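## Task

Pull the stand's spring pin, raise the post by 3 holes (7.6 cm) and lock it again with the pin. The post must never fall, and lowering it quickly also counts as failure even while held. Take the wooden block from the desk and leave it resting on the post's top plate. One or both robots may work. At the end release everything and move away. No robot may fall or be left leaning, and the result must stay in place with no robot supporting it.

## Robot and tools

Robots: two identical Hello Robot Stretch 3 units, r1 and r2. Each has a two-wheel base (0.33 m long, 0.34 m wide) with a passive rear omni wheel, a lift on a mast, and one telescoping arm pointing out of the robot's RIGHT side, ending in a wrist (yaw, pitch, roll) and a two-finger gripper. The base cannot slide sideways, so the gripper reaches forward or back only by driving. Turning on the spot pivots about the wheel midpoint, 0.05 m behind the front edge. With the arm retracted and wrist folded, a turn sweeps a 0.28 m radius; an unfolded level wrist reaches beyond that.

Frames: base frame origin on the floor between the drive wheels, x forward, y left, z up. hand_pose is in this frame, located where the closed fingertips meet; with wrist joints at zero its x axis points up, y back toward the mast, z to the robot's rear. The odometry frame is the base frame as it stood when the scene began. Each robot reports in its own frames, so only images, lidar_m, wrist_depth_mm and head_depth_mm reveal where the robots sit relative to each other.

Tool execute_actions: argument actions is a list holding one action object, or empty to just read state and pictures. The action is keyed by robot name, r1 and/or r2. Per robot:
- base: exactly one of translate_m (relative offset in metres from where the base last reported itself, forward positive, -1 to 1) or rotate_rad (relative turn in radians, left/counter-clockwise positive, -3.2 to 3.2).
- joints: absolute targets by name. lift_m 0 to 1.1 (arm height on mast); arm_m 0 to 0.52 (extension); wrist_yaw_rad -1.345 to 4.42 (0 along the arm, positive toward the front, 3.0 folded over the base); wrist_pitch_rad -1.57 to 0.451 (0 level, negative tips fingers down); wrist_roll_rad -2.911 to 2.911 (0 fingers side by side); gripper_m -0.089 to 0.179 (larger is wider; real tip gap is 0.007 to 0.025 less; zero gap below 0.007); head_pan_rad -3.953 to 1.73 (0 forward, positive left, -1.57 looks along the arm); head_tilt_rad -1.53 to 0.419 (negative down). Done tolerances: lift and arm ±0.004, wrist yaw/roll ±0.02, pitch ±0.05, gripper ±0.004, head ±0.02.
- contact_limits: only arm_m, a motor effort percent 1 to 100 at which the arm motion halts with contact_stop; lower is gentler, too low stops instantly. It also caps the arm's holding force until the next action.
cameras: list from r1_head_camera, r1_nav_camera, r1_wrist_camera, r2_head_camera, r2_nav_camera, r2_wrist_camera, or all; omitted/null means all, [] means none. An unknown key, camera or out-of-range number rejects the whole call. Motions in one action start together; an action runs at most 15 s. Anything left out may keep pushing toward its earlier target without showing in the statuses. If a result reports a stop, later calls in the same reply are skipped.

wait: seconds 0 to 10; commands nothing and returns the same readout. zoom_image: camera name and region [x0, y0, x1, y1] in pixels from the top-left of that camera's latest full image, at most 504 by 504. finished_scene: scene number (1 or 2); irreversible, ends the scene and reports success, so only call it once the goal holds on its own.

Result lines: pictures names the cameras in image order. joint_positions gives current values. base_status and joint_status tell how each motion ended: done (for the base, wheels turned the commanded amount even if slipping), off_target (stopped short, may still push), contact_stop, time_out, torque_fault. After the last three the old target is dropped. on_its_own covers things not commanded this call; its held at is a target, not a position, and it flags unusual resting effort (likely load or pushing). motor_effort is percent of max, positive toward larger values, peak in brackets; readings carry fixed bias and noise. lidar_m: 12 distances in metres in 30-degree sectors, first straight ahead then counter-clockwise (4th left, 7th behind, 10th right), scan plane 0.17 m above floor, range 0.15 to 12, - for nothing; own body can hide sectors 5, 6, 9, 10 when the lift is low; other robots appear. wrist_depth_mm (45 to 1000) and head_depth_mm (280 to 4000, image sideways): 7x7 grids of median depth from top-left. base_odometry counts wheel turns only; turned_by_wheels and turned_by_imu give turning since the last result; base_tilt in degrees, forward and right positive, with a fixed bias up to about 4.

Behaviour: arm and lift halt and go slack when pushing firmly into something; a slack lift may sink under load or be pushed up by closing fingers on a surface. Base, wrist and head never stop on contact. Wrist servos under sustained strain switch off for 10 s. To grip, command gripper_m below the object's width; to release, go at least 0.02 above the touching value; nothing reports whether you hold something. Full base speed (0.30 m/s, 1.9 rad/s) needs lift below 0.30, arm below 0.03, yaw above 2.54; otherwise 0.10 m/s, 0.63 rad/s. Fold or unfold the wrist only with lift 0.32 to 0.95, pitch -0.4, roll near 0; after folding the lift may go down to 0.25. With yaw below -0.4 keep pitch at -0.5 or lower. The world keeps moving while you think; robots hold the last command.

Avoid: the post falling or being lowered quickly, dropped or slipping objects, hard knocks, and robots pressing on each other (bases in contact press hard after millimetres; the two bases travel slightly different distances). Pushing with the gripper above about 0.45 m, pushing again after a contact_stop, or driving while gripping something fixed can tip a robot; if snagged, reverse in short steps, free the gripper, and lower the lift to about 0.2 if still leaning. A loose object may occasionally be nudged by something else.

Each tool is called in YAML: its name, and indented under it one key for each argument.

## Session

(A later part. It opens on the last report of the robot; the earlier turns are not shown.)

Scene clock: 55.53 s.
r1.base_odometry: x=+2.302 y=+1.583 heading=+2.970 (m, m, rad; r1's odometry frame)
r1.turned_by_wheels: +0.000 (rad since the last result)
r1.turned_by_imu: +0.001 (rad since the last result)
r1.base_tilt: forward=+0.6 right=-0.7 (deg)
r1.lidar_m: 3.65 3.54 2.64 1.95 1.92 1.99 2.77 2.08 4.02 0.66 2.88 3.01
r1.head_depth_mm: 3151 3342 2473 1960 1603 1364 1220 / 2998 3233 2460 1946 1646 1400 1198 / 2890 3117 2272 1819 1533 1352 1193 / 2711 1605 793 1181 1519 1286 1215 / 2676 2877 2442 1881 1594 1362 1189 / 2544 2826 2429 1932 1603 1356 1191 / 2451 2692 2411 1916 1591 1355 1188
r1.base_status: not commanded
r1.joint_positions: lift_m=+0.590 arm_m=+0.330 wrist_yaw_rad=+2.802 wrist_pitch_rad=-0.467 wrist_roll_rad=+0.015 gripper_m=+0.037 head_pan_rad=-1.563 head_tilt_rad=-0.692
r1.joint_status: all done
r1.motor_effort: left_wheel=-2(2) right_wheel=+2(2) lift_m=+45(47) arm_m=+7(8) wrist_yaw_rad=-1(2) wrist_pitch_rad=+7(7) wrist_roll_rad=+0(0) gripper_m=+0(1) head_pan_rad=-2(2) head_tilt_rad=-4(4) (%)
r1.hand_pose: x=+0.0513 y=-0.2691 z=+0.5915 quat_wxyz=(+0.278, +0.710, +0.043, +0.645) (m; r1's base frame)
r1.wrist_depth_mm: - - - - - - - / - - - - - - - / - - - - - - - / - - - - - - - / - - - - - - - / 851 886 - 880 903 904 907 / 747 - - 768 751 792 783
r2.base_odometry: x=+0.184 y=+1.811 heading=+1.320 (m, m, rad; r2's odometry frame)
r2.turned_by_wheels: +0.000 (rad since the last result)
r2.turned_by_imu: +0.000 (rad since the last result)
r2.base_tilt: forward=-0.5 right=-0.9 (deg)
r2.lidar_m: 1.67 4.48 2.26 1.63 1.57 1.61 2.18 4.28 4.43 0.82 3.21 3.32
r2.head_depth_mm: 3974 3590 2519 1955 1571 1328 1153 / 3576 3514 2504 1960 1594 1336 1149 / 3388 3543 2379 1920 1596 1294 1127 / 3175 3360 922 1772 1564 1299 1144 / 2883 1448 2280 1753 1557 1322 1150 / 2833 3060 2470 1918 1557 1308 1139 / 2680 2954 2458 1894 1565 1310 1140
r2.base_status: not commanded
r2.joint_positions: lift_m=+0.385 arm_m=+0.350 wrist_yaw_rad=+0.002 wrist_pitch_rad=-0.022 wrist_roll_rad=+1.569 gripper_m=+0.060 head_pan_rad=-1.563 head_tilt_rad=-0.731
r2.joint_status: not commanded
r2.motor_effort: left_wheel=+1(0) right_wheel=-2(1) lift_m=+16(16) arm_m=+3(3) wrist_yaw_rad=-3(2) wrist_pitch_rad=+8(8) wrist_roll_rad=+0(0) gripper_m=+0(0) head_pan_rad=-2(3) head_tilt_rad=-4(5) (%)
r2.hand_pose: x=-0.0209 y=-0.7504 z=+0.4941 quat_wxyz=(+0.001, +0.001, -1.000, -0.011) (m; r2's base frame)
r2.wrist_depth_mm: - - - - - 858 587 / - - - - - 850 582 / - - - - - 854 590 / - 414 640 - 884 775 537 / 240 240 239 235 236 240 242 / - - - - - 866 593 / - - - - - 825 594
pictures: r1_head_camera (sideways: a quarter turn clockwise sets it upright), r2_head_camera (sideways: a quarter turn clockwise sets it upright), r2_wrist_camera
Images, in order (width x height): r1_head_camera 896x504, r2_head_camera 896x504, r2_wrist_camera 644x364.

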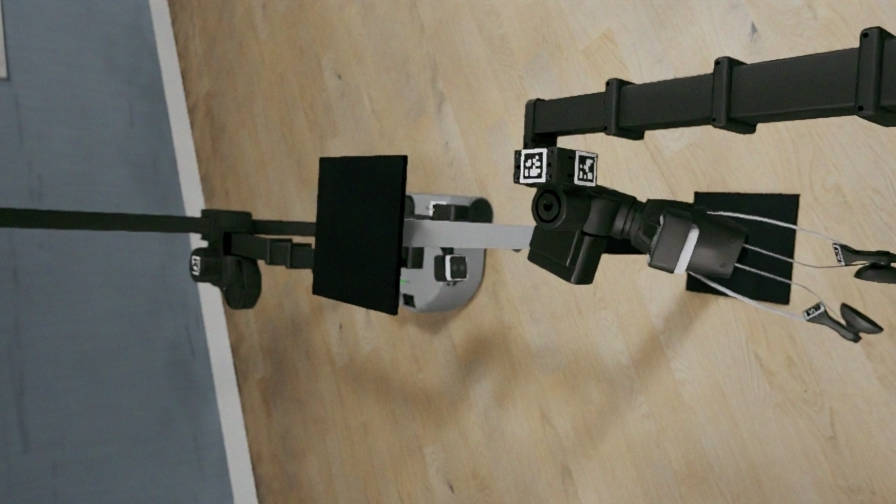

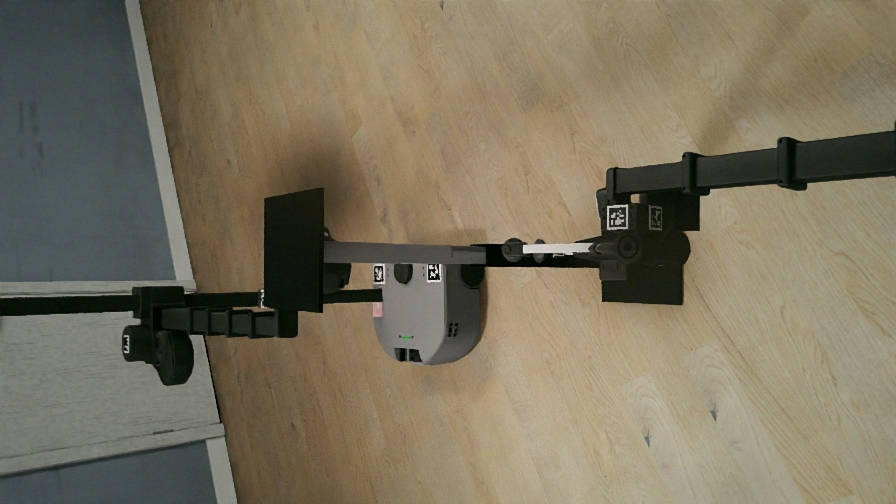

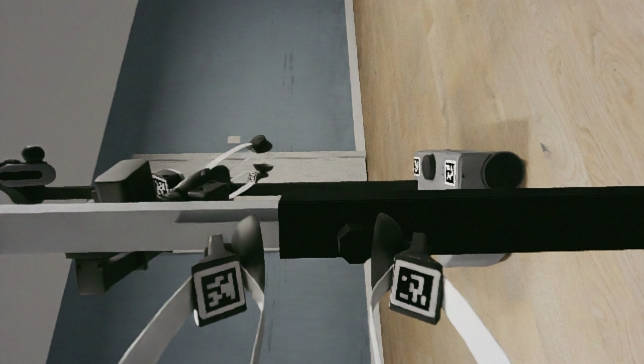

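execute_actions:
  actions:
    - {"r1":{"base":{"translate_m":0.02},"joints":{"arm_m":0.43,"wrist_pitch_rad":-0.8,"lift_m":0.61}},"r2":{"joints":{"lift_m":0.362}}}
  cameras: []

execute_actions:
  actions:
    - {"r1":{"joints":{"arm_m":0.49},"contact_limits":{"arm_m":15}},"r2":{"joints":{"arm_m":0.398}}}
  cameras: ["r1_head_camera","r2_wrist_camera"]

Scene clock: 61.63 s.
r1.base_odometry: x=+2.282 y=+1.586 heading=+2.970 (m, m, rad; r1's odometry frame)
r1.turned_by_wheels: +0.000 (rad since the last result)
r1.turned_by_imu: +0.001 (rad since the last result)
r1.base_tilt: forward=+0.5 right=-0.5 (deg)
r1.lidar_m: 3.65 3.52 2.65 1.96 1.93 2.00 2.80 2.10 3.98 0.65 2.87 2.99
r1.head_depth_mm: 3180 3329 2458 1954 1605 1373 1218 / 2992 3224 2458 1992 1602 1340 1204 / 2825 3054 796 1757 1563 1365 1195 / 2764 2947 795 1218 1646 1295 1193 / 2660 2886 2427 1867 1598 1364 1188 / 2525 2801 2427 1926 1603 1369 1189 / 2439 2669 2423 1911 1601 1367 1185
r1.base_status: done
r1.joint_positions: lift_m=+0.610 arm_m=+0.430 wrist_yaw_rad=+2.802 wrist_pitch_rad=-0.810 wrist_roll_rad=+0.015 gripper_m=+0.037 head_pan_rad=-1.563 head_tilt_rad=-0.692
r1.joint_status: all done
r1.motor_effort: left_wheel=-2(4) right_wheel=+2(8) lift_m=+43(47) arm_m=+7(9) wrist_yaw_rad=-2(1) wrist_pitch_rad=+4(7) wrist_roll_rad=+0(0) gripper_m=+0(1) head_pan_rad=-2(1) head_tilt_rad=-4(3) (%)
r1.hand_pose: x=+0.0318 y=-0.4246 z=+0.5461 quat_wxyz=(+0.386, +0.692, +0.162, +0.588) (m; r1's base frame)
r1.wrist_depth_mm: - - - - - - - / - - - - - - - / 939 997 995 979 - - - / 827 - - 879 866 887 924 / 763 - - 775 804 797 828 / 686 695 - 712 744 727 744 / 644 641 639 658 642 665 687
r2.base_odometry: x=+0.184 y=+1.811 heading=+1.320 (m, m, rad; r2's odometry frame)
r2.turned_by_wheels: +0.000 (rad since the last result)
r2.turned_by_imu: +0.001 (rad since the last result)
r2.base_tilt: forward=-0.5 right=-0.8 (deg)
r2.lidar_m: 1.67 4.50 2.27 1.63 1.57 1.61 2.17 4.29 4.44 0.82 3.22 3.32
r2.head_depth_mm: 3889 3615 2500 1947 1576 1336 1152 / 3627 3599 2501 1922 1576 1324 1150 / 3392 3543 2416 1935 1586 1297 1148 / 3096 3355 917 1745 1570 1292 1145 / 2895 1433 2206 1774 1565 1323 1144 / 2807 3015 2481 1904 1571 1313 1140 / 2686 2941 2436 1902 1552 1308 1134
r2.base_status: not commanded
r2.joint_positions: lift_m=+0.362 arm_m=+0.350 wrist_yaw_rad=+0.002 wrist_pitch_rad=-0.022 wrist_roll_rad=+1.569 gripper_m=+0.060 head_pan_rad=-1.563 head_tilt_rad=-0.731
r2.joint_status: all done
r2.motor_effort: left_wheel=+1(0) right_wheel=-1(1) lift_m=+16(19) arm_m=+3(3) wrist_yaw_rad=-4(3) wrist_pitch_rad=+8(8) wrist_roll_rad=+0(0) gripper_m=+1(0) head_pan_rad=-3(2) head_tilt_rad=-4(4) (%)
r2.hand_pose: x=-0.0209 y=-0.7504 z=+0.4711 quat_wxyz=(+0.001, +0.001, -1.000, -0.011) (m; r2's base frame)
r2.wrist_depth_mm: - - - - - 823 549 / - - - - - 833 554 / - - - - - 794 556 / 341 380 517 - 827 746 512 / 239 240 238 237 237 240 242 / 457 - - - - 853 560 / - - - - - 801 565
pictures: none
No camera images: the call's "cameras" was empty. Leave "cameras" out to get every camera's image.

Scene clock: 63.10 s.
r1.base_odometry: x=+2.282 y=+1.586 heading=+2.970 (m, m, rad; r1's odometry frame)
r1.turned_by_wheels: +0.000 (rad since the last result)
r1.turned_by_imu: +0.001 (rad since the last result)
r1.base_tilt: forward=+0.3 right=-0.6 (deg)
r1.lidar_m: 3.66 3.53 2.65 1.96 1.93 2.00 2.80 2.10 3.98 0.66 2.87 2.99
r1.head_depth_mm: 3147 3346 2461 1955 1600 1368 1218 / 3026 3217 2443 2005 1605 - 1206 / 2843 3085 794 1775 1570 1366 1192 / 2739 2930 792 1183 1589 1304 1187 / 2624 2866 2429 1890 1602 1366 1192 / 2529 2802 2438 1937 1598 1362 1191 / 2434 2692 2433 1923 1592 1360 1193
r1.base_status: not commanded
r1.joint_positions: lift_m=+0.610 arm_m=+0.453 wrist_yaw_rad=+2.810 wrist_pitch_rad=-0.812 wrist_roll_rad=+0.015 gripper_m=+0.037 head_pan_rad=-1.563 head_tilt_rad=-0.693
r1.joint_status: arm_m contact_stop (moved +0.023 of +0.060)
r1.on_its_own: arm_m is slack since a contact_stop, until your next command for it (your +0.490 is given up)
r1.motor_effort: left_wheel=+2(3) right_wheel=-7(7) lift_m=+44(44) arm_m=+0(16) wrist_yaw_rad=-8(6) wrist_pitch_rad=+5(5) wrist_roll_rad=-1(0) gripper_m=+0(0) head_pan_rad=-2(2) head_tilt_rad=-3(4) (%)
r1.contact_limits: arm_m 15 (drawing in: default 32, maximum 53; extending or still: default 44, maximum 72)
r1.hand_pose: x=+0.0306 y=-0.4476 z=+0.5459 quat_wxyz=(+0.384, +0.691, +0.165, +0.590) (m; r1's base frame)
r1.wrist_depth_mm: - - - - - - - / - - - - - - - / 946 - 955 989 994 - - / 833 - - 878 873 898 909 / 767 - - 795 784 805 805 / 684 689 - 718 721 736 747 / 638 642 639 655 665 675 678
r2.base_odometry: x=+0.184 y=+1.811 heading=+1.320 (m, m, rad; r2's odometry frame)
r2.turned_by_wheels: +0.000 (rad since the last result)
r2.turned_by_imu: +0.000 (rad since the last result)
r2.base_tilt: forward=-0.5 right=-0.9 (deg)
r2.lidar_m: 1.67 4.47 2.26 1.63 1.57 1.61 2.18 4.28 4.43 0.82 3.21 3.32
r2.head_depth_mm: 3824 3599 2535 1940 1581 1328 1147 / 3640 3544 2494 1950 1574 1325 1148 / 3362 3610 2393 1926 1623 1303 1147 / 3202 3321 919 1752 1566 1319 1145 / 2864 1431 2191 1782 1558 1328 1144 / 2810 3090 2492 1910 1557 1316 1142 / 2693 2951 2460 1900 1558 1315 1138
r2.base_status: not commanded
r2.joint_positions: lift_m=+0.362 arm_m=+0.397 wrist_yaw_rad=+0.002 wrist_pitch_rad=-0.020 wrist_roll_rad=+1.569 gripper_m=+0.060 head_pan_rad=-1.563 head_tilt_rad=-0.731
r2.joint_status: all done
r2.motor_effort: left_wheel=+1(0) right_wheel=-1(1) lift_m=+16(16) arm_m=+8(9) wrist_yaw_rad=-2(4) wrist_pitch_rad=+8(8) wrist_roll_rad=+0(0) gripper_m=+0(0) head_pan_rad=-4(4) head_tilt_rad=-4(3) (%)
r2.hand_pose: x=-0.0209 y=-0.7981 z=+0.4716 quat_wxyz=(+0.001, +0.001, -1.000, -0.010) (m; r2's base frame)
r2.wrist_depth_mm: - - - - - 820 551 / - - - - - 840 553 / - - - - - 763 550 / - 338 - - - 742 536 / 191 192 193 187 189 191 192 / 394 - - 190 - 726 515 / - - - - - 784 569
pictures: r1_head_camera (sideways: a quarter turn clockwise sets it upright), r2_wrist_camera
Images, in order (width x height): r1_head_camera 896x504, r2_wrist_camera 644x364.

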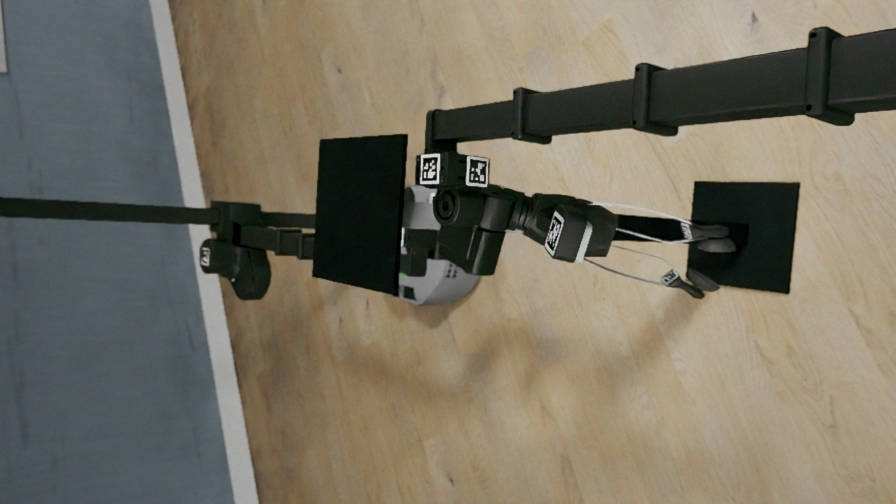

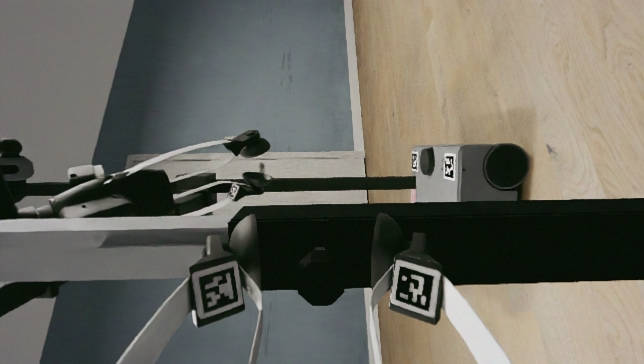

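execute_actions:
  actions:
    - {"r1":{"joints":{"arm_m":0.448,"lift_m":0.70}},"r2":{"base":{"translate_m":-0.005}}}
  cameras: ["r1_head_camera","r2_wrist_camera"]

Scene clock: 66.40 s.
r1.base_odometry: x=+2.282 y=+1.586 heading=+2.970 (m, m, rad; r1's odometry frame)
r1.turned_by_wheels: +0.000 (rad since the last result)
r1.turned_by_imu: +0.000 (rad since the last result)
r1.base_tilt: forward=+0.4 right=-0.6 (deg)
r1.lidar_m: 3.63 3.51 2.65 1.96 1.93 2.00 2.80 2.10 3.98 0.66 2.87 2.99
r1.head_depth_mm: 3159 3351 2457 1926 1614 1382 - / 2984 3240 2450 1935 - 1372 1178 / 2869 3100 786 1777 1584 1369 1195 / 2737 2851 787 1441 1566 1298 1190 / 2641 2872 2429 1870 1590 1366 1188 / 2548 2788 2427 1926 1590 1357 1196 / 2428 2681 2441 1929 1585 1370 1185
r1.base_status: not commanded
r1.joint_positions: lift_m=+0.646 arm_m=+0.448 wrist_yaw_rad=+2.802 wrist_pitch_rad=-0.812 wrist_roll_rad=+0.015 gripper_m=+0.037 head_pan_rad=-1.563 head_tilt_rad=-0.693
r1.joint_status: lift_m contact_stop (moved +0.036 of +0.090); the others done
r1.on_its_own: lift_m is slack since a contact_stop, until your next command for it (your +0.700 is given up)
r1.motor_effort: left_wheel=-1(2) right_wheel=+0(7) lift_m=+37(76) arm_m=-2(10) wrist_yaw_rad=-1(5) wrist_pitch_rad=+5(5) wrist_roll_rad=+0(0) gripper_m=-1(1) head_pan_rad=-2(2) head_tilt_rad=-2(3) (%)
r1.hand_pose: x=+0.0318 y=-0.4433 z=+0.5820 quat_wxyz=(+0.387, +0.692, +0.163, +0.588) (m; r1's base frame)
r1.wrist_depth_mm: - - - - - - - / - - - - - - - / 982 - - - - - - / 882 - - 925 922 919 950 / 790 - - 812 825 841 864 / 716 731 - 761 783 775 778 / 660 677 676 689 688 702 714
r2.base_odometry: x=+0.182 y=+1.806 heading=+1.320 (m, m, rad; r2's odometry frame)
r2.turned_by_wheels: +0.000 (rad since the last result)
r2.turned_by_imu: +0.001 (rad since the last result)
r2.base_tilt: forward=-0.4 right=-0.8 (deg)
r2.lidar_m: 1.67 4.49 2.25 1.63 1.57 1.61 2.18 4.28 4.43 0.82 3.21 3.33
r2.head_depth_mm: 3857 3556 2489 1948 1581 1335 1150 / 3645 3549 2507 1932 1589 1334 1150 / 3320 3541 2400 1949 1609 1302 1146 / 3185 3354 918 1780 1563 1322 1144 / 2859 1416 2174 1772 1570 1315 1142 / 2798 3065 2446 1887 1560 1319 1144 / 2681 2956 2452 1899 1558 1312 1133
r2.base_status: done
r2.joint_positions: lift_m=+0.362 arm_m=+0.397 wrist_yaw_rad=+0.012 wrist_pitch_rad=-0.020 wrist_roll_rad=+1.569 gripper_m=+0.060 head_pan_rad=-1.563 head_tilt_rad=-0.731
r2.joint_status: not commanded
r2.on_its_own: wrist_yaw_rad is at rest, and its effort (-15) is outside its rest range (-12 to +12)
r2.motor_effort: left_wheel=+4(6) right_wheel=-5(7) lift_m=+16(16) arm_m=+7(8) wrist_yaw_rad=-15(15) wrist_pitch_rad=+8(8) wrist_roll_rad=+0(0) gripper_m=+0(0) head_pan_rad=-2(2) head_tilt_rad=-4(4) (%)
r2.hand_pose: x=-0.0183 y=-0.7981 z=+0.4716 quat_wxyz=(+0.001, +0.006, -1.000, -0.010) (m; r2's base frame)
r2.wrist_depth_mm: - - - - - 813 546 / - - - - - 835 555 / - - - - - 772 553 / 354 385 - - - 734 538 / 193 193 194 187 189 190 191 / - - - 190 - 683 513 / - - - - - 789 552
pictures: r1_head_camera (sideways: a quarter turn clockwise sets it upright), r2_wrist_camera
Images, in order (width x height): r1_head_camera 896x504, r2_wrist_camera 644x364.

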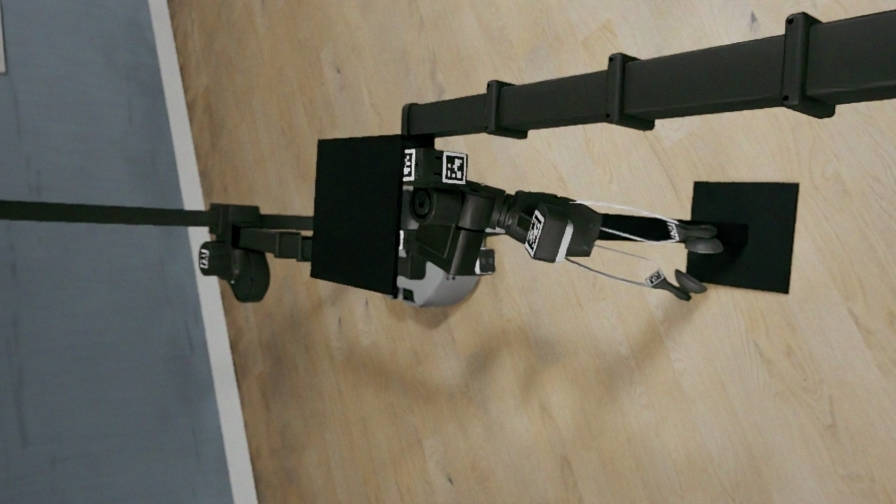

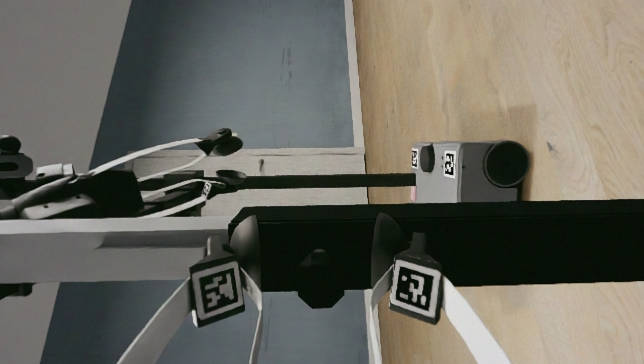

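execute_actions:
  actions:
    - {"r1":{"joints":{"lift_m":0.6442}},"r2":{"joints":{"arm_m":0.388,"wrist_yaw_rad":0}}}
  cameras: []

execute_actions:
  actions:
    - {"r2":{"joints":{"arm_m":0.398}}}
  cameras: []

execute_actions:
  actions:
    - {"r2":{"joints":{"gripper_m":-0.089}}}
  cameras: ["r2_wrist_camera"]

execute_actions:
  actions:
    - {"r2":{"joints":{"arm_m":0.385},"contact_limits":{"arm_m":40}}}
  cameras: ["r2_wrist_camera"]

execute_actions:
  actions:
    - {"r1":{"joints":{"lift_m":0.7217}}}
  cameras: ["r2_wrist_camera"]

execute_actions:
  actions:
    - {"r2":{"joints":{"gripper_m":0.06,"arm_m":0.389}}}
  cameras: []

execute_actions:
  actions:
    - {"r1":{"joints":{"lift_m":0.712}},"r2":{"joints":{"arm_m":0.3}}}
  cameras: ["r2_wrist_camera","r1_head_camera","r2_nav_camera","r1_nav_camera"]

Scene clock: 73.47 s.
r1.base_odometry: x=+2.282 y=+1.586 heading=+2.970 (m, m, rad; r1's odometry frame)
r1.turned_by_wheels: +0.000 (rad since the last result)
r1.turned_by_imu: +0.001 (rad since the last result)
r1.base_tilt: forward=+0.4 right=-0.7 (deg)
r1.lidar_m: 3.64 3.52 2.65 1.95 1.93 2.00 2.79 2.11 4.00 0.66 2.87 3.00
r1.head_depth_mm: 3173 3344 2462 1932 1607 1387 1195 / 3039 3227 2471 1942 - 1371 1186 / 2866 3113 793 1764 1591 1363 1193 / 2749 2881 792 1170 1553 1303 1194 / 2658 2850 2442 1872 1595 1364 1194 / 2544 2844 2411 1904 1589 1364 1188 / 2433 2696 2426 1909 1598 1358 1187
r1.base_status: not commanded
r1.joint_positions: lift_m=+0.644 arm_m=+0.448 wrist_yaw_rad=+2.802 wrist_pitch_rad=-0.812 wrist_roll_rad=+0.015 gripper_m=+0.037 head_pan_rad=-1.563 head_tilt_rad=-0.693
r1.joint_status: all done
r1.motor_effort: left_wheel=-1(1) right_wheel=+0(0) lift_m=+35(35) arm_m=-2(2) wrist_yaw_rad=-1(1) wrist_pitch_rad=+5(5) wrist_roll_rad=+0(0) gripper_m=+0(1) head_pan_rad=-2(2) head_tilt_rad=-3(3) (%)
r1.hand_pose: x=+0.0318 y=-0.4433 z=+0.5805 quat_wxyz=(+0.387, +0.692, +0.163, +0.588) (m; r1's base frame)
r1.wrist_depth_mm: - - - - - - - / - - - - - - - / 988 - - - - - - / 879 - - 908 916 951 955 / 790 - - 834 836 826 854 / 741 721 - 745 767 756 775 / 661 668 671 674 687 711 717
r2.base_odometry: x=+0.182 y=+1.806 heading=+1.320 (m, m, rad; r2's odometry frame)
r2.turned_by_wheels: +0.000 (rad since the last result)
r2.turned_by_imu: +0.000 (rad since the last result)
r2.base_tilt: forward=-0.4 right=-0.8 (deg)
r2.lidar_m: 1.67 4.50 2.27 1.62 1.57 1.61 2.18 4.28 4.42 0.81 3.21 3.32
r2.head_depth_mm: 3890 3626 2536 1942 1582 1337 1151 / 3583 3546 2499 1925 1567 1328 1148 / 3365 3544 2405 1942 1609 1311 1148 / 3153 3372 921 1753 1573 1298 1145 / 2819 1426 2190 1779 1564 1321 1138 / 2825 3095 2476 1918 1549 1318 1138 / 2689 2925 2443 1901 1538 1318 1141
r2.base_status: not commanded
r2.joint_positions: lift_m=+0.362 arm_m=+0.388 wrist_yaw_rad=+0.003 wrist_pitch_rad=-0.020 wrist_roll_rad=+1.569 gripper_m=+0.060 head_pan_rad=-1.563 head_tilt_rad=-0.731
r2.joint_status: all done
r2.motor_effort: left_wheel=+1(4) right_wheel=-1(6) lift_m=+16(16) arm_m=-3(5) wrist_yaw_rad=-4(14) wrist_pitch_rad=+8(8) wrist_roll_rad=+0(0) gripper_m=-1(1) head_pan_rad=-3(2) head_tilt_rad=-4(3) (%)
r2.hand_pose: x=-0.0206 y=-0.7889 z=+0.4716 quat_wxyz=(+0.001, +0.002, -1.000, -0.010) (m; r2's base frame)
r2.wrist_depth_mm: - - - - - 801 555 / - - - - - 822 547 / - - - - - 797 555 / 637 989 - - - 756 561 / 202 203 203 198 198 200 202 / - - - 199 - 719 513 / - - - - - 792 559
pictures: none
No camera images: the call's "cameras" was empty. Leave "cameras" out to get every camera's image.

Scene clock: 74.30 s.
r1.base_odometry: x=+2.282 y=+1.586 heading=+2.970 (m, m, rad; r1's odometry frame)
r1.turned_by_wheels: +0.000 (rad since the last result)
r1.turned_by_imu: +0.000 (rad since the last result)
r1.base_tilt: forward=+0.5 right=-0.9 (deg)
r1.lidar_m: 3.61 3.52 2.65 1.96 1.93 2.00 2.79 2.10 3.99 0.66 2.86 2.98
r1.head_depth_mm: 3179 3316 2426 1951 1605 1387 1201 / 3035 3264 2455 1943 - 1370 1186 / 2810 3106 791 1767 1589 1360 1194 / 2732 2875 790 1156 1561 1304 1191 / 2629 2864 2428 1871 1594 1358 1189 / 2519 2808 2442 1924 1592 1360 1187 / 2434 2678 2417 1908 1584 1360 1185
r1.base_status: not commanded
r1.joint_positions: lift_m=+0.644 arm_m=+0.448 wrist_yaw_rad=+2.802 wrist_pitch_rad=-0.812 wrist_roll_rad=+0.015 gripper_m=+0.037 head_pan_rad=-1.563 head_tilt_rad=-0.693
r1.joint_status: not commanded
r1.motor_effort: left_wheel=-1(1) right_wheel=+0(0) lift_m=+34(34) arm_m=-1(2) wrist_yaw_rad=-1(0) wrist_pitch_rad=+5(5) wrist_roll_rad=+0(0) gripper_m=+0(1) head_pan_rad=-2(2) head_tilt_rad=-2(4) (%)
r1.hand_pose: x=+0.0318 y=-0.4433 z=+0.5805 quat_wxyz=(+0.387, +0.692, +0.163, +0.588) (m; r1's base frame)
r1.wrist_depth_mm: - - - - - - - / - - - - - - - / 978 - - - - - - / 857 - - 919 915 915 957 / 781 - - 822 852 847 848 / 728 744 - 748 771 753 774 / 664 672 664 691 677 712 713
r2.base_odometry: x=+0.182 y=+1.806 heading=+1.320 (m, m, rad; r2's odometry frame)
r2.turned_by_wheels: +0.000 (rad since the last result)
r2.turned_by_imu: +0.000 (rad since the last result)
r2.base_tilt: forward=-0.5 right=-0.8 (deg)
r2.lidar_m: 1.67 4.49 2.25 1.63 1.57 1.61 2.18 4.27 4.43 0.82 3.21 3.33
r2.head_depth_mm: 3903 3580 2492 1933 1581 1333 1151 / 3586 3534 2504 1935 1568 1333 1155 / 3393 3596 2394 1928 1608 1304 1151 / 3155 3359 918 1755 1564 1314 1147 / 2838 1418 2214 1773 1563 1314 1146 / 2818 3062 2443 1925 1559 1316 1136 / 2693 2920 2453 1913 1548 1312 1140
r2.base_status: not commanded
r2.joint_positions: lift_m=+0.362 arm_m=+0.397 wrist_yaw_rad=+0.002 wrist_pitch_rad=-0.019 wrist_roll_rad=+1.569 gripper_m=+0.060 head_pan_rad=-1.563 head_tilt_rad=-0.731
r2.joint_status: all done
r2.motor_effort: left_wheel=+1(2) right_wheel=-1(2) lift_m=+16(16) arm_m=+7(8) wrist_yaw_rad=-3(5) wrist_pitch_rad=+7(8) wrist_roll_rad=+0(0) gripper_m=+0(0) head_pan_rad=-3(2) head_tilt_rad=-4(4) (%)
r2.hand_pose: x=-0.0207 y=-0.7981 z=+0.4718 quat_wxyz=(+0.001, +0.001, -1.000, -0.010) (m; r2's base frame)
r2.wrist_depth_mm: - - - - - 807 550 / - - - - - 839 552 / - - - - - 775 552 / 622 860 - - - 738 562 / 201 198 210 188 194 191 192 / 195 196 - 190 - 193 195 / - - - - - 791 561
pictures: none
No camera images: the call's "cameras" was empty. Leave "cameras" out to get every camera's image.

Scene clock: 76.27 s.
r1.base_odometry: x=+2.282 y=+1.586 heading=+2.970 (m, m, rad; r1's odometry frame)
r1.turned_by_wheels: +0.000 (rad since the last result)
r1.turned_by_imu: +0.000 (rad since the last result)
r1.base_tilt: forward=+0.6 right=-0.6 (deg)
r1.lidar_m: 3.65 3.53 2.66 1.95 1.92 2.00 2.80 2.10 3.99 0.66 2.87 3.00
r1.head_depth_mm: 3161 3338 2465 1922 1611 1391 1196 / 3012 3204 2460 1930 - 1366 1181 / 2868 3097 793 1775 1589 1361 1192 / 2731 2879 791 1154 1560 1291 1192 / 2648 2900 2442 1858 1594 1359 1189 / 2539 2793 2416 1917 1596 1358 1182 / 2435 2712 2433 1917 1588 1361 1189
r1.base_status: not commanded
r1.joint_positions: lift_m=+0.644 arm_m=+0.448 wrist_yaw_rad=+2.802 wrist_pitch_rad=-0.812 wrist_roll_rad=+0.015 gripper_m=+0.037 head_pan_rad=-1.563 head_tilt_rad=-0.693
r1.joint_status: not commanded
r1.motor_effort: left_wheel=-1(1) right_wheel=+1(0) lift_m=+35(35) arm_m=-2(2) wrist_yaw_rad=-1(2) wrist_pitch_rad=+5(5) wrist_roll_rad=+0(0) gripper_m=+0(0) head_pan_rad=-2(2) head_tilt_rad=-3(3) (%)
r1.hand_pose: x=+0.0318 y=-0.4433 z=+0.5805 quat_wxyz=(+0.387, +0.692, +0.163, +0.588) (m; r1's base frame)
r1.wrist_depth_mm: - - - - - - - / - - - - - - - / 986 - - - - - - / 862 - - 918 948 982 937 / 779 - - 835 838 845 871 / 714 727 - 750 770 753 780 / 662 671 680 692 683 690 709
r2.base_odometry: x=+0.182 y=+1.806 heading=+1.320 (m, m, rad; r2's odometry frame)
r2.turned_by_wheels: +0.000 (rad since the last result)
r2.turned_by_imu: +0.000 (rad since the last result)
r2.base_tilt: forward=-0.5 right=-1.0 (deg)
r2.lidar_m: 1.67 4.49 2.25 1.63 1.57 1.61 2.17 4.27 4.42 0.81 3.21 3.32
r2.head_depth_mm: 3819 3580 2524 1939 1580 1340 1150 / 3606 3559 2513 1957 1582 1336 1151 / 3337 3595 2387 1923 1610 1302 1148 / 3173 3369 918 1760 1574 1306 1145 / 2859 1432 2208 1779 1556 1326 1146 / 2829 3086 2493 1920 1560 1312 1141 / 2682 2978 2461 1912 1558 1314 1138
r2.base_status: not commanded
r2.joint_positions: lift_m=+0.362 arm_m=+0.396 wrist_yaw_rad=-0.006 wrist_pitch_rad=-0.007 wrist_roll_rad=+1.553 gripper_m=-0.087 head_pan_rad=-1.563 head_tilt_rad=-0.731
r2.joint_status: all done
r2.on_its_own: arm_m is at rest, and its effort (+23) is outside its rest range (-14 to +14)
r2.motor_effort: left_wheel=-1(2) right_wheel=+3(3) lift_m=+19(19) arm_m=+23(23) wrist_yaw_rad=+6(6) wrist_pitch_rad=+3(7) wrist_roll_rad=+6(6) gripper_m=-41(100) head_pan_rad=-3(2) head_tilt_rad=-4(4) (%)
r2.hand_pose: x=-0.0229 y=-0.7973 z=+0.4748 quat_wxyz=(+0.009, -0.003, -1.000, -0.004) (m; r2's base frame)
r2.wrist_depth_mm: - - - - - 848 568 / - - - - - 830 564 / - - - - - 856 568 / 912 850 - - - 735 573 / 198 199 202 205 190 192 192 / - - 200 153 193 194 194 / - - - - - 860 568
pictures: r2_wrist_camera
Images, in order (width x height): r2_wrist_camera 644x364.

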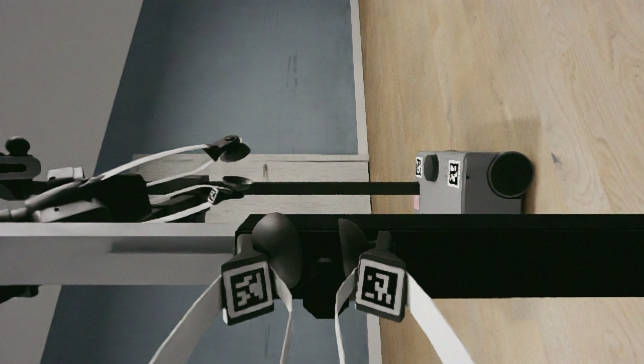

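Scene clock: 77.43 s.
r1.base_odometry: x=+2.282 y=+1.586 heading=+2.970 (m, m, rad; r1's odometry frame)
r1.turned_by_wheels: +0.000 (rad since the last result)
r1.turned_by_imu: +0.000 (rad since the last result)
r1.base_tilt: forward=+0.4 right=-0.6 (deg)
r1.lidar_m: 3.65 3.51 2.65 1.95 1.93 2.00 2.80 2.11 3.96 0.66 2.87 2.99
r1.head_depth_mm: 3159 3314 2458 1951 1593 1388 1196 / 3026 3184 2452 1936 - 1366 1183 / 2861 3115 792 1771 1575 1360 1190 / 2750 2840 791 1171 1556 1301 1188 / 2635 2880 2451 1862 1595 1365 1192 / 2540 2806 2426 1925 1596 1363 1188 / 2419 2664 2431 1911 1595 1357 1184
r1.base_status: not commanded
r1.joint_positions: lift_m=+0.644 arm_m=+0.448 wrist_yaw_rad=+2.802 wrist_pitch_rad=-0.812 wrist_roll_rad=+0.015 gripper_m=+0.037 head_pan_rad=-1.563 head_tilt_rad=-0.693
r1.joint_status: not commanded
r1.motor_effort: left_wheel=-1(1) right_wheel=+0(1) lift_m=+34(35) arm_m=-1(2) wrist_yaw_rad=-1(0) wrist_pitch_rad=+5(5) wrist_roll_rad=+0(1) gripper_m=+0(0) head_pan_rad=-1(2) head_tilt_rad=-3(3) (%)
r1.hand_pose: x=+0.0318 y=-0.4433 z=+0.5805 quat_wxyz=(+0.387, +0.692, +0.163, +0.588) (m; r1's base frame)
r1.wrist_depth_mm: - - - - - - - / - - - - - - - / 988 - - - - - - / 886 - - 917 926 958 933 / 785 - - 826 826 871 842 / 716 724 - 765 764 761 748 / 662 685 672 688 690 703 691
r2.base_odometry: x=+0.182 y=+1.806 heading=+1.319 (m, m, rad; r2's odometry frame)
r2.turned_by_wheels: +0.000 (rad since the last result)
r2.turned_by_imu: +0.000 (rad since the last result)
r2.base_tilt: forward=-0.5 right=-0.9 (deg)
r2.lidar_m: 1.68 4.48 2.25 1.63 1.57 1.61 2.17 4.27 4.42 0.82 3.20 3.32
r2.head_depth_mm: 3868 3581 2492 1941 1584 1331 1151 / 3546 3543 2526 1943 1571 1334 1151 / 3387 3526 2404 1937 1608 1301 1143 / 3182 3340 917 1759 1565 1296 1142 / 2816 1415 2194 1770 1556 1325 1143 / 2837 3089 2456 1911 1550 1317 1139 / 2673 2951 2461 1891 1559 1313 1140
r2.base_status: not commanded
r2.joint_positions: lift_m=+0.362 arm_m=+0.386 wrist_yaw_rad=-0.028 wrist_pitch_rad=-0.019 wrist_roll_rad=+1.572 gripper_m=-0.081 head_pan_rad=-1.563 head_tilt_rad=-0.731
r2.joint_status: all done
r2.on_its_own: gripper_m is held at -0.082, not at your -0.089, by its stall guard, which is still easing; wrist_yaw_rad is at rest, and its effort (+32) is outside its rest range (-12 to +12)
r2.motor_effort: left_wheel=-5(6) right_wheel=+9(9) lift_m=+19(19) arm_m=-9(23) wrist_yaw_rad=+32(32) wrist_pitch_rad=+7(7) wrist_roll_rad=-1(6) gripper_m=-31(41) head_pan_rad=-1(4) head_tilt_rad=-4(4) (%)
r2.contact_limits: arm_m 40 (drawing in: default 26, maximum 43; extending or still: default 36, maximum 59)
r2.hand_pose: x=-0.0285 y=-0.7863 z=+0.4717 quat_wxyz=(+0.000, -0.014, -1.000, -0.010) (m; r2's base frame)
r2.wrist_depth_mm: - - - - - 818 558 / - - - - - 811 555 / - - - - - 828 550 / - - - - - 745 552 / 303 330 999 - 212 209 205 / 206 207 206 - 204 206 207 / - - - - - 837 565
pictures: r2_wrist_camera
Images, in order (width x height): r2_wrist_camera 644x364.

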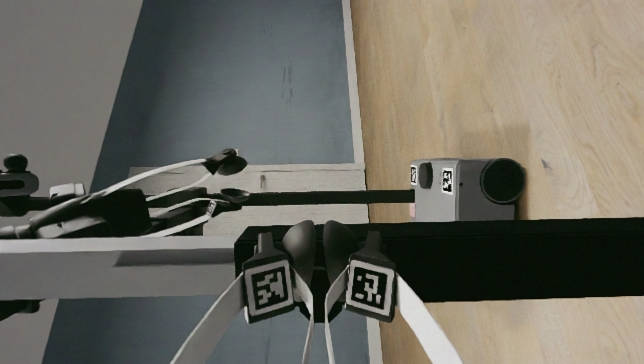

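Scene clock: 78.47 s.
r1.base_odometry: x=+2.282 y=+1.586 heading=+2.970 (m, m, rad; r1's odometry frame)
r1.turned_by_wheels: +0.000 (rad since the last result)
r1.turned_by_imu: +0.000 (rad since the last result)
r1.base_tilt: forward=+0.5 right=-0.6 (deg)
r1.lidar_m: 3.65 3.52 2.65 1.95 1.92 2.00 2.80 2.10 4.01 0.66 2.87 2.99
r1.head_depth_mm: 3162 3344 2454 1943 1603 1383 - / 3033 3226 2441 1941 - 1363 1177 / 2838 3125 790 1774 1579 1363 1190 / 2765 2854 788 1167 1552 1297 1193 / 2630 2876 2422 1876 1594 1360 1193 / 2551 2811 2429 1918 1594 1363 1189 / 2444 2691 2429 1912 1595 1360 1185
r1.base_status: not commanded
r1.joint_positions: lift_m=+0.646 arm_m=+0.448 wrist_yaw_rad=+2.802 wrist_pitch_rad=-0.812 wrist_roll_rad=+0.015 gripper_m=+0.037 head_pan_rad=-1.563 head_tilt_rad=-0.693
r1.joint_status: lift_m contact_stop (moved +0.001 of +0.077)
r1.on_its_own: lift_m is slack since a contact_stop, until your next command for it (your +0.722 is given up)
r1.motor_effort: left_wheel=-1(1) right_wheel=+0(1) lift_m=+36(76) arm_m=-1(1) wrist_yaw_rad=-2(1) wrist_pitch_rad=+5(5) wrist_roll_rad=+0(0) gripper_m=+0(0) head_pan_rad=-2(2) head_tilt_rad=-2(3) (%)
r1.hand_pose: x=+0.0318 y=-0.4433 z=+0.5820 quat_wxyz=(+0.387, +0.692, +0.163, +0.588) (m; r1's base frame)
r1.wrist_depth_mm: - - - - - - - / - - - - - - - / 970 - - - - - - / 862 - - 927 934 942 934 / 784 - - 835 837 835 860 / 727 725 - 752 778 766 781 / 669 671 679 694 688 697 719
r2.base_odometry: x=+0.182 y=+1.806 heading=+1.320 (m, m, rad; r2's odometry frame)
r2.turned_by_wheels: +0.001 (rad since the last result)
r2.turned_by_imu: +0.001 (rad since the last result)
r2.base_tilt: forward=-0.5 right=-0.8 (deg)
r2.lidar_m: 1.67 4.49 2.26 1.63 1.57 1.61 2.17 4.28 4.42 0.82 3.22 3.32
r2.head_depth_mm: 3841 3546 2519 1934 1586 1328 1144 / 3575 3554 2514 1922 1574 1338 1154 / 3385 3506 2391 1936 1597 1312 1147 / 3140 3292 915 1754 1567 1293 1143 / 2824 1422 2204 1773 1570 1323 1144 / 2818 3124 2459 1906 1561 1313 1144 / 2707 2949 2442 1895 1549 1317 1138
r2.base_status: not commanded
r2.joint_positions: lift_m=+0.362 arm_m=+0.386 wrist_yaw_rad=-0.041 wrist_pitch_rad=-0.020 wrist_roll_rad=+1.572 gripper_m=-0.077 head_pan_rad=-1.563 head_tilt_rad=-0.731
r2.joint_status: not commanded
r2.on_its_own: wrist_yaw_rad is held at -0.045, not at your +0.000, by its stall guard, which is not easing now; gripper_m is held at -0.079, not at your -0.089, by its stall guard, which is still easing
r2.motor_effort: left_wheel=+1(5) right_wheel=-2(9) lift_m=+19(19) arm_m=-7(9) wrist_yaw_rad=-5(32) wrist_pitch_rad=+8(8) wrist_roll_rad=-1(1) gripper_m=-32(34) head_pan_rad=-2(1) head_tilt_rad=-4(4) (%)
r2.hand_pose: x=-0.0317 y=-0.7860 z=+0.4714 quat_wxyz=(+0.000, -0.020, -1.000, -0.010) (m; r2's base frame)
r2.wrist_depth_mm: - - - - - 789 558 / - - - - - 818 554 / - - - - - 829 561 / - - - - - 745 548 / 301 343 452 - 218 213 211 / 207 207 204 - 204 205 207 / - - - - - 852 568
pictures: r2_wrist_camera
Images, in order (width x height): r2_wrist_camera 644x364.

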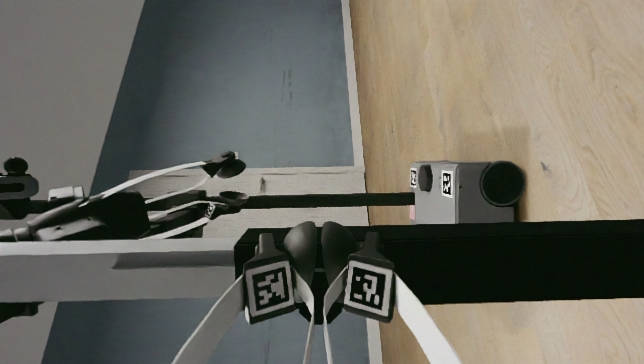

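not run: a stop came earlier in this reply.

not run: a stop came earlier in this reply.

execute_actions:
  actions:
    - {"r2":{"joints":{"gripper_m":0.06,"arm_m":0.37,"wrist_yaw_rad":0}},"r1":{"joints":{"lift_m":0.6442}}}
  cameras: []

execute_actions:
  actions:
    - {"r2":{"base":{"translate_m":0.012}}}
  cameras: []

execute_actions:
  actions:
    - {"r2":{"joints":{"arm_m":0.395}}}
  cameras: ["r2_wrist_camera"]

Scene clock: 93.03 s.
r1.base_odometry: x=+2.282 y=+1.586 heading=+2.970 (m, m, rad; r1's odometry frame)
r1.turned_by_wheels: +0.000 (rad since the last result)
r1.turned_by_imu: +0.002 (rad since the last result)
r1.base_tilt: forward=+0.5 right=-0.6 (deg)
r1.lidar_m: 3.62 3.53 2.66 1.95 1.92 2.00 2.80 2.10 4.00 0.66 2.87 3.00
r1.head_depth_mm: 3159 3330 2458 1935 1602 1378 1196 / 3006 3225 2449 1944 - 1368 1178 / 2849 3095 793 1783 1588 1367 1189 / 2751 2885 791 1746 1552 1292 1186 / 2672 2867 2431 1877 1602 1366 1193 / 2547 2795 2416 1938 1592 1367 1190 / 2458 2697 2424 1928 1594 1361 1185
r1.base_status: not commanded
r1.joint_positions: lift_m=+0.644 arm_m=+0.448 wrist_yaw_rad=+2.802 wrist_pitch_rad=-0.812 wrist_roll_rad=+0.015 gripper_m=+0.037 head_pan_rad=-1.563 head_tilt_rad=-0.693
r1.joint_status: all done
r1.motor_effort: left_wheel=-1(1) right_wheel=+0(0) lift_m=+34(36) arm_m=-1(1) wrist_yaw_rad=-1(1) wrist_pitch_rad=+5(5) wrist_roll_rad=+0(0) gripper_m=+0(0) head_pan_rad=-2(1) head_tilt_rad=-3(3) (%)
r1.hand_pose: x=+0.0318 y=-0.4433 z=+0.5805 quat_wxyz=(+0.387, +0.692, +0.163, +0.588) (m; r1's base frame)
r1.wrist_depth_mm: - - - - - - - / - - - - - - - / 985 - - - - - - / 876 - - 894 931 944 968 / 791 - - 825 835 845 849 / 741 742 - 747 782 777 780 / 675 677 677 701 671 701 708
r2.base_odometry: x=+0.182 y=+1.806 heading=+1.320 (m, m, rad; r2's odometry frame)
r2.turned_by_wheels: +0.000 (rad since the last result)
r2.turned_by_imu: +0.001 (rad since the last result)
r2.base_tilt: forward=-0.4 right=-0.9 (deg)
r2.lidar_m: 1.67 4.49 2.26 1.63 1.57 1.61 2.18 4.26 4.42 0.82 3.21 3.32
r2.head_depth_mm: 3915 3572 2533 1946 1586 1324 1156 / 3620 3494 2495 1927 1583 1332 1141 / 3379 3531 2390 1925 1611 1293 1150 / 3179 3355 918 1757 1568 1303 1147 / 2853 1418 2192 1782 1562 1319 1147 / 2842 3112 2479 1908 1553 1320 1142 / 2686 2960 2477 1897 1560 1318 1134
r2.base_status: not commanded
r2.joint_positions: lift_m=+0.362 arm_m=+0.370 wrist_yaw_rad=-0.003 wrist_pitch_rad=-0.020 wrist_roll_rad=+1.572 gripper_m=+0.060 head_pan_rad=-1.563 head_tilt_rad=-0.731
r2.joint_status: all done
r2.motor_effort: left_wheel=+1(3) right_wheel=+0(6) lift_m=+19(19) arm_m=-3(6) wrist_yaw_rad=+3(28) wrist_pitch_rad=+8(8) wrist_roll_rad=-1(1) gripper_m=+0(79) head_pan_rad=-2(3) head_tilt_rad=-4(3) (%)
r2.hand_pose: x=-0.0222 y=-0.7709 z=+0.4714 quat_wxyz=(+0.000, -0.002, -1.000, -0.010) (m; r2's base frame)
r2.wrist_depth_mm: - - - - - 836 547 / - - - - - 838 557 / - - - - - 774 564 / 937 422 - - - 761 527 / 220 220 222 214 217 218 220 / - - - - - 787 540 / - - - - - 800 560
pictures: none
No camera images: the call's "cameras" was empty. Leave "cameras" out to get every camera's image.

Scene clock: 94.17 s.
r1.base_odometry: x=+2.282 y=+1.586 heading=+2.970 (m, m, rad; r1's odometry frame)
r1.turned_by_wheels: +0.000 (rad since the last result)
r1.turned_by_imu: +0.000 (rad since the last result)
r1.base_tilt: forward=+0.6 right=-0.7 (deg)
r1.lidar_m: 3.64 3.53 2.65 1.95 1.93 2.00 2.79 2.10 3.98 0.66 2.86 2.99
r1.head_depth_mm: 3177 3305 2450 1954 1607 1389 1196 / 3010 3238 2447 1957 - 1371 1188 / 2810 3110 792 1782 1589 1370 1191 / 2734 2957 793 1746 1559 1301 1187 / 2653 2876 2434 1866 1589 1361 1187 / 2551 2803 2436 1925 1584 1365 1188 / 2439 2704 2414 1916 1588 1362 1186
r1.base_status: not commanded
r1.joint_positions: lift_m=+0.644 arm_m=+0.448 wrist_yaw_rad=+2.802 wrist_pitch_rad=-0.812 wrist_roll_rad=+0.015 gripper_m=+0.037 head_pan_rad=-1.563 head_tilt_rad=-0.693
r1.joint_status: not commanded
r1.motor_effort: left_wheel=-1(1) right_wheel=+0(0) lift_m=+34(35) arm_m=-1(2) wrist_yaw_rad=+0(1) wrist_pitch_rad=+5(5) wrist_roll_rad=+0(0) gripper_m=+1(1) head_pan_rad=-2(2) head_tilt_rad=-4(4) (%)
r1.hand_pose: x=+0.0318 y=-0.4433 z=+0.5805 quat_wxyz=(+0.387, +0.692, +0.163, +0.588) (m; r1's base frame)
r1.wrist_depth_mm: - - - - - - - / - - - - - - - / 988 - - - - - - / 876 - - 913 933 949 953 / 790 - - 826 844 849 868 / 725 729 - 755 772 786 772 / 664 676 664 693 679 696 702
r2.base_odometry: x=+0.185 y=+1.817 heading=+1.320 (m, m, rad; r2's odometry frame)
r2.turned_by_wheels: +0.000 (rad since the last result)
r2.turned_by_imu: +0.000 (rad since the last result)
r2.base_tilt: forward=-0.6 right=-0.8 (deg)
r2.lidar_m: 1.66 4.48 2.27 1.63 1.58 1.62 2.18 4.28 4.42 0.82 3.21 3.32
r2.head_depth_mm: 3922 3560 2516 1942 1580 1324 1151 / 3576 3548 2488 1941 1570 1327 1156 / 3374 3524 2304 1930 1616 1297 1146 / 3136 3320 915 1804 1600 1296 1146 / 2885 1419 2285 1778 1559 1323 1143 / 2793 3086 2471 1896 1556 1318 1147 / 2682 2927 2443 1905 1555 1311 1142
r2.base_status: done
r2.joint_positions: lift_m=+0.362 arm_m=+0.370 wrist_yaw_rad=-0.003 wrist_pitch_rad=-0.020 wrist_roll_rad=+1.572 gripper_m=+0.060 head_pan_rad=-1.563 head_tilt_rad=-0.731
r2.joint_status: not commanded
r2.motor_effort: left_wheel=+0(3) right_wheel=-1(3) lift_m=+19(19) arm_m=-3(3) wrist_yaw_rad=+2(3) wrist_pitch_rad=+8(8) wrist_roll_rad=-1(1) gripper_m=+0(1) head_pan_rad=-2(3) head_tilt_rad=-4(4) (%)
r2.hand_pose: x=-0.0221 y=-0.7709 z=+0.4714 quat_wxyz=(+0.000, -0.001, -1.000, -0.010) (m; r2's base frame)
r2.wrist_depth_mm: - - - - - 824 557 / - - - - - 828 556 / - - - - - 779 556 / 374 365 - - 834 739 506 / 219 218 216 213 215 218 221 / - - - - - 834 565 / - - - - - 784 561
pictures: none
No camera images: the call's "cameras" was empty. Leave "cameras" out to get every camera's image.

Scene clock: 95.30 s.
r1.base_odometry: x=+2.282 y=+1.586 heading=+2.970 (m, m, rad; r1's odometry frame)
r1.turned_by_wheels: +0.000 (rad since the last result)
r1.turned_by_imu: +0.000 (rad since the last result)
r1.base_tilt: forward=+0.6 right=-0.6 (deg)
r1.lidar_m: 3.64 3.52 2.65 1.96 1.93 2.00 2.80 2.10 3.99 0.66 2.86 3.00
r1.head_depth_mm: 3192 3352 2469 1941 1613 1383 1200 / 2998 3231 2455 1944 - 1361 1180 / 2850 3073 796 1778 1582 1363 1185 / 2775 2941 791 1157 1560 1304 1191 / 2628 2885 2426 1872 1589 1365 1188 / 2511 2753 2406 1922 1595 1354 1184 / 2447 2686 2404 1914 1587 1362 1186
r1.base_status: not commanded
r1.joint_positions: lift_m=+0.644 arm_m=+0.448 wrist_yaw_rad=+2.802 wrist_pitch_rad=-0.812 wrist_roll_rad=+0.015 gripper_m=+0.037 head_pan_rad=-1.563 head_tilt_rad=-0.693
r1.joint_status: not commanded
r1.motor_effort: left_wheel=-1(1) right_wheel=+0(0) lift_m=+34(35) arm_m=-2(1) wrist_yaw_rad=-1(1) wrist_pitch_rad=+5(5) wrist_roll_rad=+0(0) gripper_m=+1(0) head_pan_rad=-2(2) head_tilt_rad=-2(3) (%)
r1.hand_pose: x=+0.0318 y=-0.4433 z=+0.5805 quat_wxyz=(+0.387, +0.692, +0.163, +0.588) (m; r1's base frame)
r1.wrist_depth_mm: - - - - - - - / - - - - - - - / 986 - - - - - - / 874 - - 917 920 966 962 / 795 - - 832 833 850 851 / 708 738 - 753 768 774 780 / 675 668 671 687 685 699 694
r2.base_odometry: x=+0.185 y=+1.817 heading=+1.320 (m, m, rad; r2's odometry frame)
r2.turned_by_wheels: +0.000 (rad since the last result)
r2.turned_by_imu: +0.000 (rad since the last result)
r2.base_tilt: forward=-0.5 right=-0.8 (deg)
r2.lidar_m: 1.66 4.48 2.27 1.64 1.57 1.62 2.18 4.30 4.45 0.82 3.21 3.33
r2.head_depth_mm: 3848 3574 2524 1938 1584 1330 1152 / 3617 3571 2518 1924 1580 1337 1147 / 3356 3491 2296 1926 1615 1304 1148 / 3161 3332 917 1803 1604 1305 1147 / 2858 1426 2288 1792 1564 1320 1145 / 2847 3087 2479 1911 1554 1321 1132 / 2688 2954 2468 1906 1557 1314 1135
r2.base_status: not commanded
r2.joint_positions: lift_m=+0.362 arm_m=+0.395 wrist_yaw_rad=-0.003 wrist_pitch_rad=-0.020 wrist_roll_rad=+1.572 gripper_m=+0.060 head_pan_rad=-1.563 head_tilt_rad=-0.731
r2.joint_status: all done
r2.motor_effort: left_wheel=+0(0) right_wheel=-1(1) lift_m=+19(19) arm_m=+3(6) wrist_yaw_rad=+3(2) wrist_pitch_rad=+8(8) wrist_roll_rad=-1(1) gripper_m=+0(1) head_pan_rad=-2(3) head_tilt_rad=-3(4) (%)
r2.hand_pose: x=-0.0221 y=-0.7954 z=+0.4714 quat_wxyz=(+0.000, -0.001, -1.000, -0.010) (m; r2's base frame)
r2.wrist_depth_mm: - - - - - 826 547 / - - - - - 813 554 / - - - - - 777 548 / 324 384 - - 931 731 512 / 194 194 191 188 189 192 194 / - - - - - 798 535 / - - - - - 786 564
pictures: r2_wrist_camera
Images, in order (width x height): r2_wrist_camera 644x364.

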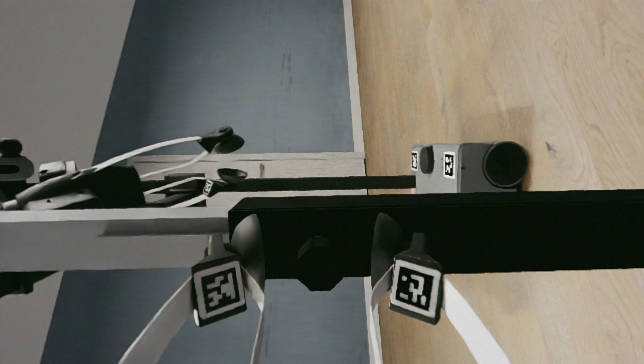

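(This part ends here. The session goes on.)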